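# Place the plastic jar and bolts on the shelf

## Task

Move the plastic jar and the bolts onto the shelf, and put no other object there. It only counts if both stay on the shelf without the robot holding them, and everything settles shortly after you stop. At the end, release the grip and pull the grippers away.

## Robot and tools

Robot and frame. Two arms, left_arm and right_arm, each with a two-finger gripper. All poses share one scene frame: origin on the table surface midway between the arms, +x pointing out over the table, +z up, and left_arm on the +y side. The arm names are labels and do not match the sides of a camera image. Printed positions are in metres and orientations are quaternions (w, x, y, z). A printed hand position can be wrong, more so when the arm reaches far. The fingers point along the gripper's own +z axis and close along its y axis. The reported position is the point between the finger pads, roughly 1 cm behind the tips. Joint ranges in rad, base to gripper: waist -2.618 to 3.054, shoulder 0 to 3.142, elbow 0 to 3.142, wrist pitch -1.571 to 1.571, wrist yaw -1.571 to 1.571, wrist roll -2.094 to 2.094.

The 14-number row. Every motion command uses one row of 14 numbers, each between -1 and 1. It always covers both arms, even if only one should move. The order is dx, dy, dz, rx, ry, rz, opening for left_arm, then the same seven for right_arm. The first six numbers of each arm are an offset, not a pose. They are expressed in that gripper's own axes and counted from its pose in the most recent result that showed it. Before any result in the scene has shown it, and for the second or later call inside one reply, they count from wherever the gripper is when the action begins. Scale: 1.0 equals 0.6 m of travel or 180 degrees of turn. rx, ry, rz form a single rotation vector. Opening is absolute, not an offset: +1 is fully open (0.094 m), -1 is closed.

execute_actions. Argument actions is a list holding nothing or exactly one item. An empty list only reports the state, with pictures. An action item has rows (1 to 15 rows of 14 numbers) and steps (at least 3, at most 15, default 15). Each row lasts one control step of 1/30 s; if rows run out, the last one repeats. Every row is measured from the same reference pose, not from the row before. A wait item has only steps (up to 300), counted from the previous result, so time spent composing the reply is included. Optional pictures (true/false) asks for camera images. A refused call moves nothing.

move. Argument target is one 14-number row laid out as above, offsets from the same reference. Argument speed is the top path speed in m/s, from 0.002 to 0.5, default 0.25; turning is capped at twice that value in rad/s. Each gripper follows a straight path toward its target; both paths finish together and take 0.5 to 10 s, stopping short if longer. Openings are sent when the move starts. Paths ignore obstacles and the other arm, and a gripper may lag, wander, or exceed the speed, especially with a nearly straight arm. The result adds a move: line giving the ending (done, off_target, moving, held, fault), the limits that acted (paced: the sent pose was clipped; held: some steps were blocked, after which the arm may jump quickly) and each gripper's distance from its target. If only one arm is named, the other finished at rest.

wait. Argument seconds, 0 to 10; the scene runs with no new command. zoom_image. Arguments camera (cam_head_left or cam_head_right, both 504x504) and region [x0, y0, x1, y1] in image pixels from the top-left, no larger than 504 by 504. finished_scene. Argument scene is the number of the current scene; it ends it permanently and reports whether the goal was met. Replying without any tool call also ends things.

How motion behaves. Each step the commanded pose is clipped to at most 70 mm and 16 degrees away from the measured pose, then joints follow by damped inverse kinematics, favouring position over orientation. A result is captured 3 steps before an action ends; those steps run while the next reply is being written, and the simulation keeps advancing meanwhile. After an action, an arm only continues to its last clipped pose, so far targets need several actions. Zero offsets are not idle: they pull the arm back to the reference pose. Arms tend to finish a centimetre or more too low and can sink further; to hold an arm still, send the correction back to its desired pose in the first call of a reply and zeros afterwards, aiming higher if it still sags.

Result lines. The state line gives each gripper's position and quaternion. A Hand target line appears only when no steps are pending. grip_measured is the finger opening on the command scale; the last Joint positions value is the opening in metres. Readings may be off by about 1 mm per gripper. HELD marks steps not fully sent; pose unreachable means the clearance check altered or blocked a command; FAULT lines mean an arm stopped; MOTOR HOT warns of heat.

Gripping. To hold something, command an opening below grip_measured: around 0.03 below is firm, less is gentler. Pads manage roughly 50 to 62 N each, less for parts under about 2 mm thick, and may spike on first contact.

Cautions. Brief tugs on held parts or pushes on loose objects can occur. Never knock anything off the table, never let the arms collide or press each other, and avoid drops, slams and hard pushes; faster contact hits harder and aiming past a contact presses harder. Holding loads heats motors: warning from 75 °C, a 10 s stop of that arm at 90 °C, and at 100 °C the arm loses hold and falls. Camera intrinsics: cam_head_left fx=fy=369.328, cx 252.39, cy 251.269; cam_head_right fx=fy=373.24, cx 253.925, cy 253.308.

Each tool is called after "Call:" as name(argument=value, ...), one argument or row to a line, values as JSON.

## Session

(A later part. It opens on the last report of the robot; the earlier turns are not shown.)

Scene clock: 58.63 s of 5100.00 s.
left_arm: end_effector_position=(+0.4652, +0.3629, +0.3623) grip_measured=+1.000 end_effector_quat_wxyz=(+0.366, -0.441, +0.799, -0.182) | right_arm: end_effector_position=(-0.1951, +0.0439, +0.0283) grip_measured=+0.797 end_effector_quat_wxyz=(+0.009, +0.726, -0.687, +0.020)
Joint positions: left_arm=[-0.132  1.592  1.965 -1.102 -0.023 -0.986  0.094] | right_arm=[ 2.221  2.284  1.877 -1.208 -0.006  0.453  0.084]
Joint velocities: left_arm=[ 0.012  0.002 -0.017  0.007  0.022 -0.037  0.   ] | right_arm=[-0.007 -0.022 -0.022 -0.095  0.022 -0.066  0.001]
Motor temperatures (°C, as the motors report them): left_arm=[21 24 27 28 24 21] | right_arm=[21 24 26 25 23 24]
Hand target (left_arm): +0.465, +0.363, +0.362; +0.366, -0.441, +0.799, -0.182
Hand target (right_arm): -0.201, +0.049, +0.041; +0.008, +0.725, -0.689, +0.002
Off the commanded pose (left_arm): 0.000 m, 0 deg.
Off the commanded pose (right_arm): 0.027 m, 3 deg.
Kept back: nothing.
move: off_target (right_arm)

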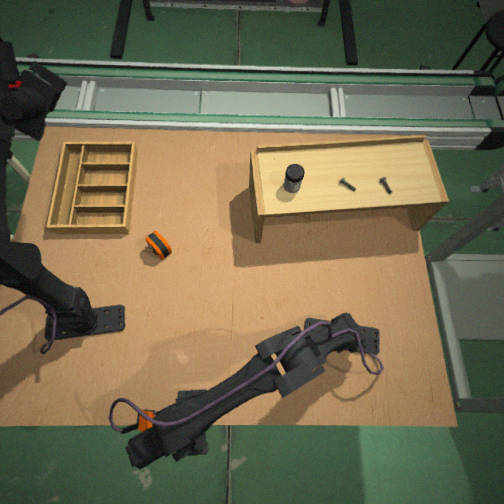

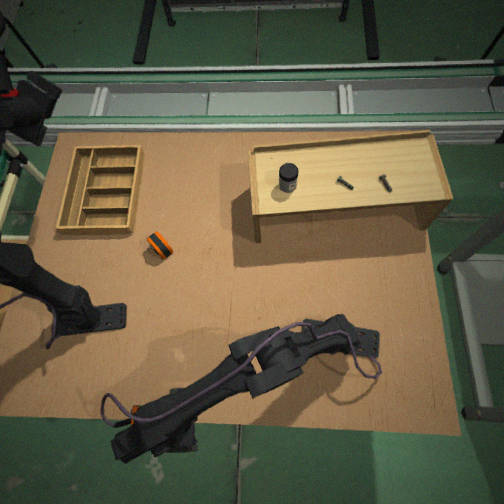

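Call:
move(
  target=[0,0,0,0,0,0,1,-0.02,0,0.032,0,0,0,0.8],
  speed=0.05,
)

Call:
move(
  target=[0,0,0,0,0,0,1,0,0,0.004,0,0,0,-1],
)

Call:
move(
  target=[0,0,0,0,0,0,1,0.33,-0.6,-0.43,0,0,0,-1],
)

Scene clock: 59.57 s of 5100.00 s.
left_arm: end_effector_position=(+0.4652, +0.3629, +0.3623) grip_measured=+1.000 end_effector_quat_wxyz=(+0.366, -0.441, +0.799, -0.182) | right_arm: end_effector_position=(-0.1941, +0.0424, +0.0068) grip_measured=+0.797 end_effector_quat_wxyz=(+0.015, +0.727, -0.685, +0.038)
Joint positions: left_arm=[-0.132  1.592  1.965 -1.102 -0.023 -0.986  0.094] | right_arm=[ 2.221  2.336  1.877 -1.193 -0.005  0.449  0.084]
Joint velocities: left_arm=[-0.002 -0.022  0.007  0.022 -0.022 -0.007  0.   ] | right_arm=[ 0.012 -0.007  0.022  0.095  0.037 -0.051  0.   ]
Motor temperatures (°C, as the motors report them): left_arm=[21 24 27 28 24 21] | right_arm=[21 24 27 25 23 24]
Hand target (left_arm): +0.465, +0.363, +0.362; +0.366, -0.441, +0.799, -0.182
Hand target (right_arm): -0.195, +0.055, +0.009; +0.009, +0.726, -0.687, +0.020
Off the commanded pose (left_arm): 0.000 m, 0 deg.
Off the commanded pose (right_arm): 0.013 m, 2 deg.
Kept back: nothing.
move: off_target (right_arm)

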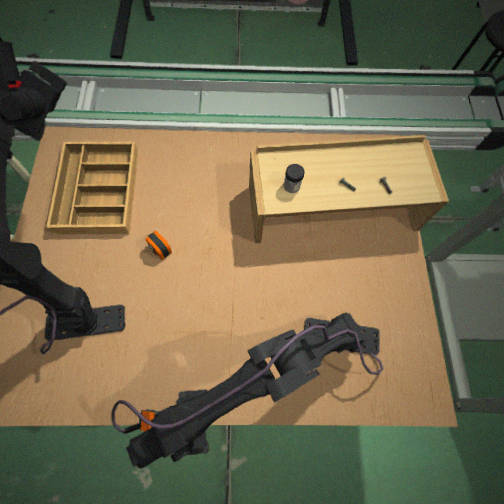

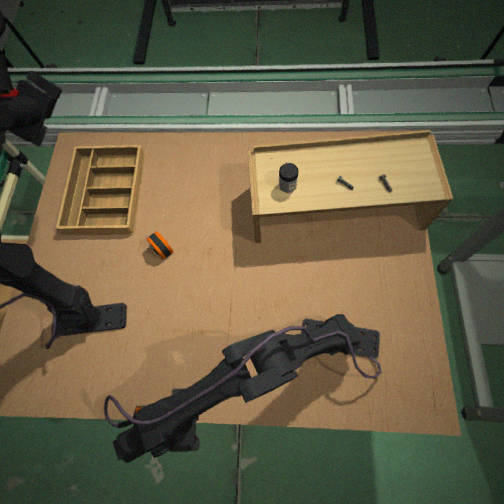

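Scene clock: 60.27 s of 5100.00 s.
left_arm: end_effector_position=(+0.4652, +0.3629, +0.3623) grip_measured=+1.000 end_effector_quat_wxyz=(+0.366, -0.441, +0.799, -0.182) | right_arm: end_effector_position=(-0.2013, +0.0411, +0.0086) grip_measured=-0.706 end_effector_quat_wxyz=(+0.020, +0.730, -0.682, +0.030)
Joint positions: left_arm=[-0.132  1.592  1.965 -1.102 -0.023 -0.986  0.094] | right_arm=[ 2.231  2.331  1.877 -1.186 -0.021  0.45   0.014]
Joint velocities: left_arm=[-0.002 -0.012 -0.017 -0.007 -0.007  0.037  0.   ] | right_arm=[-0.017 -0.002  0.017 -0.051  0.037 -0.037  0.   ]
Motor temperatures (°C, as the motors report them): left_arm=[21 24 27 28 24 21] | right_arm=[21 24 26 25 23 24]
Hand target (left_arm): +0.465, +0.363, +0.362; +0.366, -0.441, +0.799, -0.182
Hand target (right_arm): -0.194, +0.042, +0.005; +0.015, +0.727, -0.685, +0.038
Off the commanded pose (left_arm): 0.000 m, 0 deg.
Off the commanded pose (right_arm): 0.008 m, 1 deg.
Kept back: nothing.
move: done

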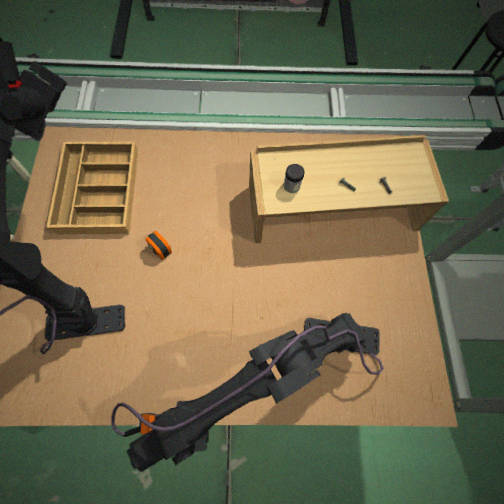

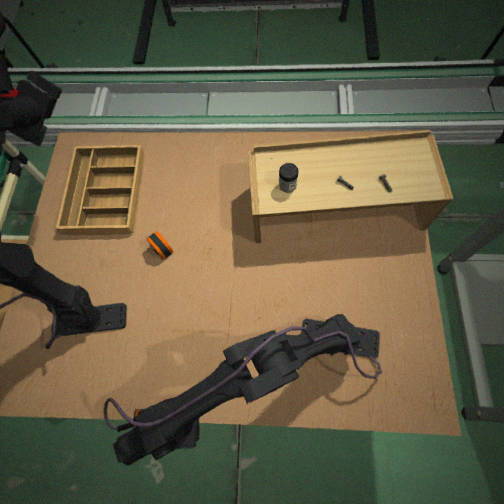

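Scene clock: 63.00 s of 5100.00 s.
left_arm: end_effector_position=(+0.4652, +0.3629, +0.3623) grip_measured=+1.000 end_effector_quat_wxyz=(+0.366, -0.441, +0.799, -0.182) | right_arm: end_effector_position=(+0.1678, -0.1022, +0.2815) grip_measured=-0.706 end_effector_quat_wxyz=(-0.174, +0.722, -0.670, -0.012)
Joint positions: left_arm=[-0.132  1.592  1.965 -1.102 -0.023 -0.986  0.094] | right_arm=[ 1.149  1.408  1.736 -1.551  0.039 -0.644  0.014]
Joint velocities: left_arm=[ 0.012  0.002 -0.002  0.051  0.007  0.037  0.   ] | right_arm=[ 0.002 -0.007  0.002 -0.081  0.037 -0.051  0.001]
Motor temperatures (°C, as the motors report them): left_arm=[21 24 27 29 24 21] | right_arm=[21 24 27 25 23 24]
Hand target (left_arm): +0.465, +0.363, +0.362; +0.366, -0.441, +0.799, -0.182
Hand target (right_arm): +0.169, -0.104, +0.294; -0.195, +0.720, -0.666, -0.011
Off the commanded pose (left_arm): 0.000 m, 0 deg.
Off the commanded pose (right_arm): 0.012 m, 23 deg; orientation clipped at the last step of the last action.
joint sent to its limit (right arm) — the command would take joint 4 (wrist pitch) past its lower limit, so that joint was sent only as far as its limit.
Kept back: nothing.
move: off_target (right_arm); limits=paced

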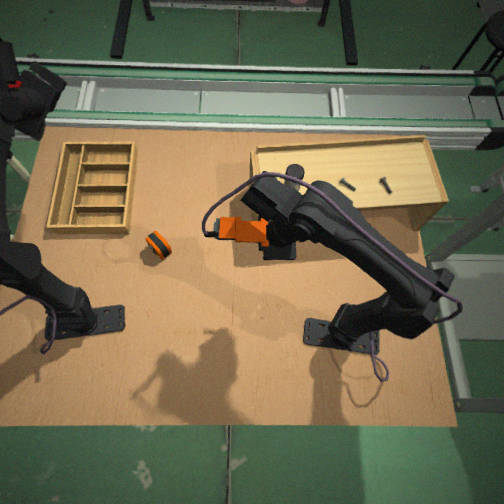

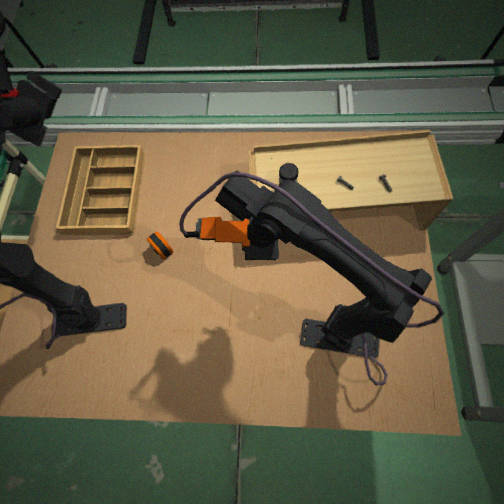

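Call:
move(
  target=[0,0,0,0,0,0,1,0.515,-0.365,0.06,-0.076,0.081,0,-1],
)

Scene clock: 65.33 s of 5100.00 s.
left_arm: end_effector_position=(+0.4652, +0.3629, +0.3623) grip_measured=+1.000 end_effector_quat_wxyz=(+0.366, -0.441, +0.799, -0.182) | right_arm: end_effector_position=(+0.4259, -0.3841, +0.2133) grip_measured=-0.706 end_effector_quat_wxyz=(-0.058, +0.726, -0.681, +0.077)
Joint positions: left_arm=[-0.132  1.592  1.965 -1.102 -0.023 -0.986  0.094] | right_arm=[ 0.008  2.016  2.185 -1.545 -0.005 -1.767  0.014]
Joint velocities: left_arm=[-0.002 -0.002  0.007 -0.037  0.022 -0.066  0.   ] | right_arm=[ 0.012 -0.017  0.002  0.037  0.007 -0.037  0.001]
Motor temperatures (°C, as the motors report them): left_arm=[21 24 27 29 24 21] | right_arm=[21 24 27 25 23 24]
Hand target (left_arm): +0.465, +0.363, +0.362; +0.366, -0.441, +0.799, -0.182
Hand target (right_arm): +0.427, -0.385, +0.227; -0.066, +0.727, -0.677, +0.094
Off the commanded pose (left_arm): 0.000 m, 0 deg.
Off the commanded pose (right_arm): 0.011 m, 11 deg.
joint sent to its limit (right arm) — the command would take joint 4 (wrist pitch) past its lower limit, so that joint was sent only as far as its limit.
Kept back: nothing.
move: off_target (right_arm)

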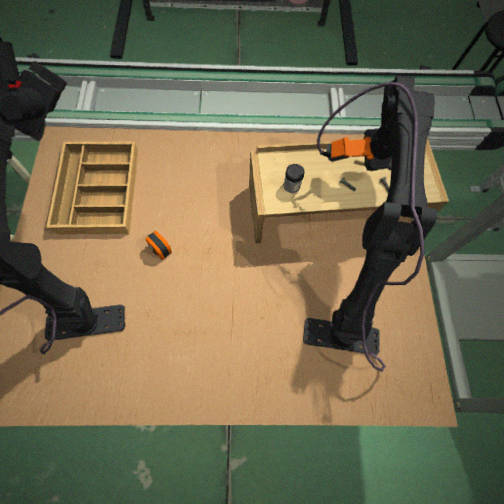

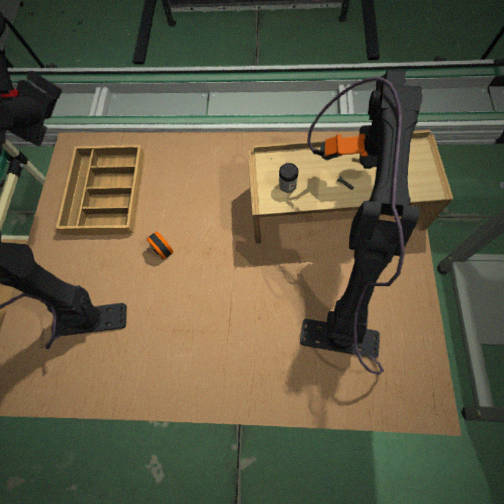

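Call:
move(
  target=[0,0,0,0,0,0,1,0,0,0.032,0,0,0,-1],
  speed=0.05,
)

Call:
move(
  target=[0,0,0,0,0,0,1,0,0,0,0,0,0,-0.2],
)

Call:
move(
  target=[0,0,0,0,0,0,1,0,0,-0.1,0,0,0,-0.2],
)

Call:
move(
  target=[0,0,0,0,0,0,1,-0.3,0.45,-0.12,0,0,0,-0.2],
)

Scene clock: 66.50 s of 5100.00 s.
left_arm: end_effector_position=(+0.4652, +0.3629, +0.3623) grip_measured=+1.000 end_effector_quat_wxyz=(+0.366, -0.441, +0.799, -0.182) | right_arm: end_effector_position=(+0.4309, -0.3849, +0.1914) grip_measured=-0.706 end_effector_quat_wxyz=(-0.055, +0.727, -0.681, +0.073)
Joint positions: left_arm=[-0.132  1.592  1.965 -1.102 -0.023 -0.986  0.094] | right_arm=[ 0.008  2.015  2.093 -1.466 -0.004 -1.769  0.014]
Joint velocities: left_arm=[-0.017 -0.007 -0.002 -0.051  0.051  0.066  0.   ] | right_arm=[-0.012  0.002  0.007 -0.022 -0.037 -0.022  0.001]
Motor temperatures (°C, as the motors report them): left_arm=[21 24 27 29 24 21] | right_arm=[21 25 27 25 23 24]
Hand target (left_arm): +0.465, +0.363, +0.362; +0.366, -0.441, +0.799, -0.182
Hand target (right_arm): +0.429, -0.385, +0.194; -0.058, +0.726, -0.681, +0.077
Off the commanded pose (left_arm): 0.000 m, 0 deg.
Off the commanded pose (right_arm): 0.003 m, 1 deg.
Kept back: nothing.
move: done

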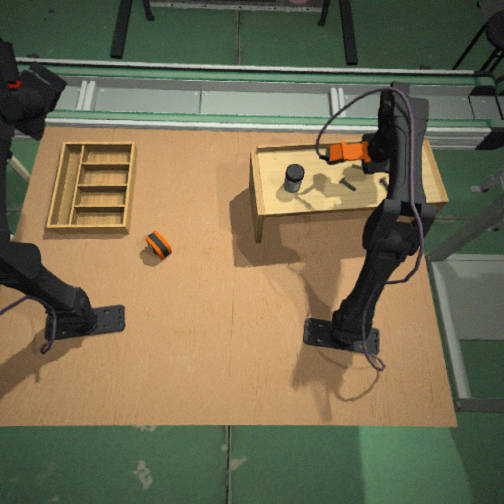

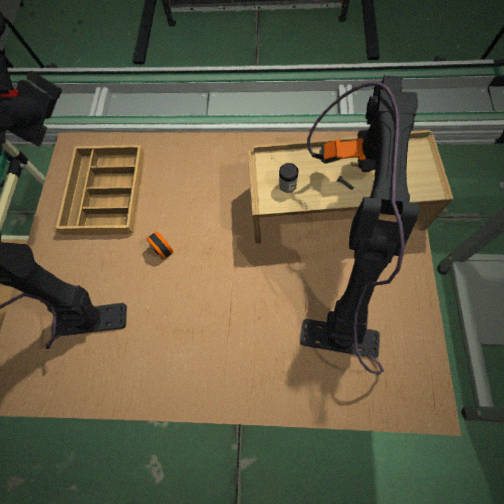

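Scene clock: 67.00 s of 5100.00 s.
left_arm: end_effector_position=(+0.4652, +0.3629, +0.3623) grip_measured=+1.000 end_effector_quat_wxyz=(+0.366, -0.441, +0.799, -0.182) | right_arm: end_effector_position=(+0.4336, -0.3852, +0.1920) grip_measured=-0.203 end_effector_quat_wxyz=(-0.058, +0.726, -0.681, +0.077)
Joint positions: left_arm=[-0.132  1.592  1.965 -1.102 -0.023 -0.986  0.094] | right_arm=[ 0.008  2.015  2.093 -1.455 -0.005 -1.769  0.037]
Joint velocities: left_arm=[ 0.012  0.002  0.002 -0.007 -0.007 -0.051  0.   ] | right_arm=[ 0.002 -0.002 -0.002 -0.125 -0.051 -0.051 -0.001]
Motor temperatures (°C, as the motors report them): left_arm=[21 24 27 29 24 21] | right_arm=[21 25 27 25 23 24]
Hand target (left_arm): +0.465, +0.363, +0.362; +0.366, -0.441, +0.799, -0.182
Hand target (right_arm): +0.431, -0.385, +0.191; -0.055, +0.727, -0.681, +0.073
Off the commanded pose (left_arm): 0.000 m, 0 deg.
Off the commanded pose (right_arm): 0.003 m, 1 deg.
Kept back: nothing.
move: done

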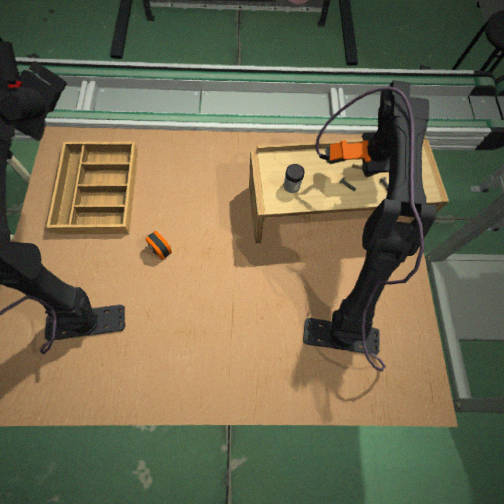

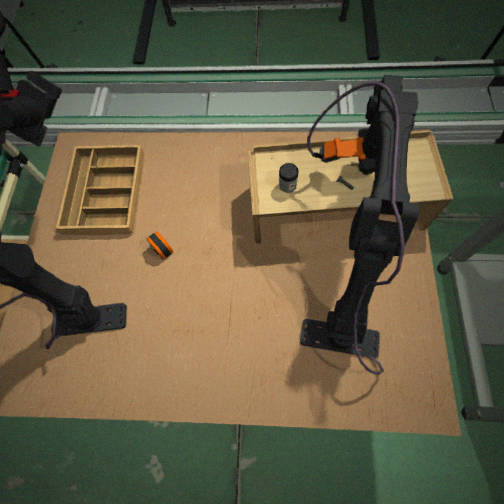

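Scene clock: 67.83 s of 5100.00 s.
left_arm: end_effector_position=(+0.4652, +0.3629, +0.3623) grip_measured=+1.000 end_effector_quat_wxyz=(+0.366, -0.441, +0.799, -0.182) | right_arm: end_effector_position=(+0.4250, -0.3841, +0.2379) grip_measured=-0.203 end_effector_quat_wxyz=(-0.079, +0.723, -0.678, +0.107)
Joint positions: left_arm=[-0.132  1.592  1.965 -1.102 -0.023 -0.986  0.094] | right_arm=[ 0.008  1.969  2.205 -1.539 -0.005 -1.769  0.037]
Joint velocities: left_arm=[-0.002 -0.002  0.002 -0.081  0.051 -0.037  0.   ] | right_arm=[-0.017  0.002  0.002  0.037  0.007  0.007  0.   ]
Motor temperatures (°C, as the motors report them): left_arm=[21 24 27 29 24 21] | right_arm=[21 25 27 25 23 24]
Hand target (left_arm): +0.465, +0.363, +0.362; +0.366, -0.441, +0.799, -0.182
Hand target (right_arm): +0.423, -0.383, +0.251; -0.087, +0.722, -0.676, +0.119
Off the commanded pose (left_arm): 0.000 m, 0 deg.
Off the commanded pose (right_arm): 0.013 m, 4 deg.
joint sent to its limit (right arm) — the command would take joint 4 (wrist pitch) past its lower limit, so that joint was sent only as far as its limit.
Kept back: nothing.
move: off_target (right_arm)

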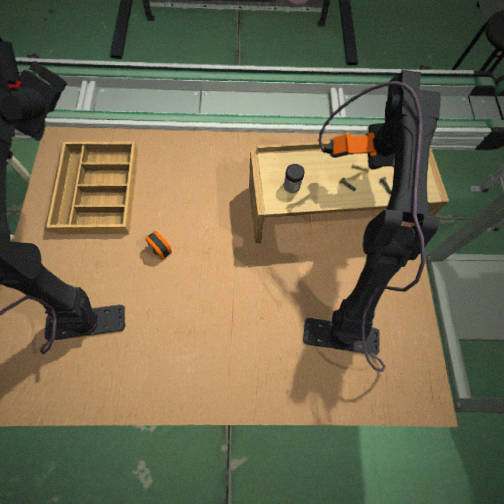

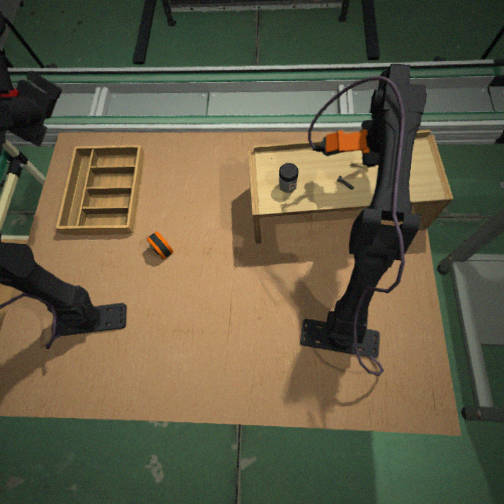

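Scene clock: 69.93 s of 5100.00 s.
left_arm: end_effector_position=(+0.4652, +0.3629, +0.3623) grip_measured=+1.000 end_effector_quat_wxyz=(+0.366, -0.441, +0.799, -0.182) | right_arm: end_effector_position=(+0.1310, -0.2164, +0.2332) grip_measured=-0.203 end_effector_quat_wxyz=(-0.175, +0.727, -0.661, +0.061)
Joint positions: left_arm=[-0.132  1.592  1.965 -1.102 -0.023 -0.986  0.094] | right_arm=[ 1.099  0.94   1.258 -1.551  0.162 -0.735  0.037]
Joint velocities: left_arm=[-0.017 -0.007  0.002  0.051 -0.037  0.007  0.   ] | right_arm=[ 0.002 -0.007  0.002 -0.007 -0.066  0.022  0.   ]
Motor temperatures (°C, as the motors report them): left_arm=[21 24 28 29 24 21] | right_arm=[21 25 27 25 23 24]
Hand target (left_arm): +0.465, +0.363, +0.362; +0.366, -0.441, +0.799, -0.182
Hand target (right_arm): +0.130, -0.219, +0.231; -0.175, +0.726, -0.662, +0.064
Off the commanded pose (left_arm): 0.000 m, 0 deg.
Off the commanded pose (right_arm): 0.008 m, 12 deg.
joint sent to its limit (right arm) — the command would take joint 4 (wrist pitch) past its lower limit, so that joint was sent only as far as its limit.
Kept back: nothing.
move: off_target (right_arm)

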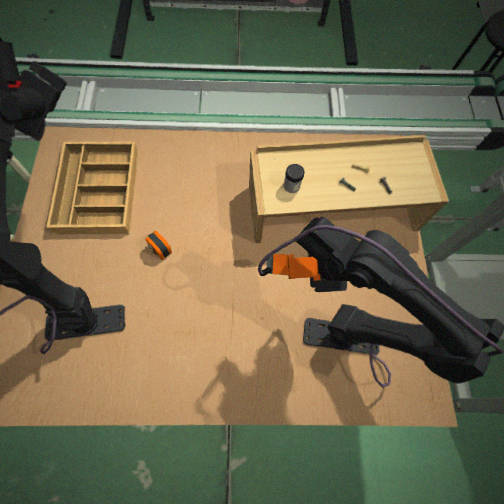

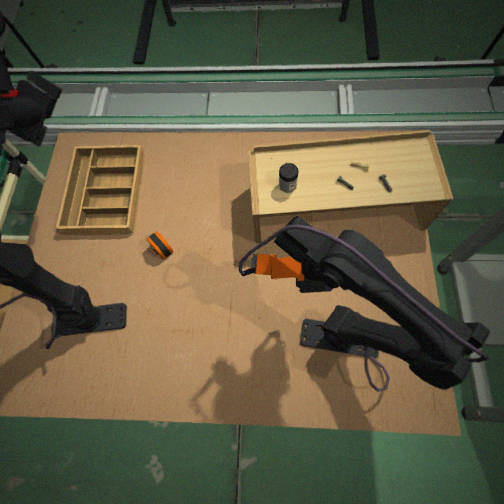

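Call:
finished_scene(
  scene=1,
)

The scene is finished: the task was done.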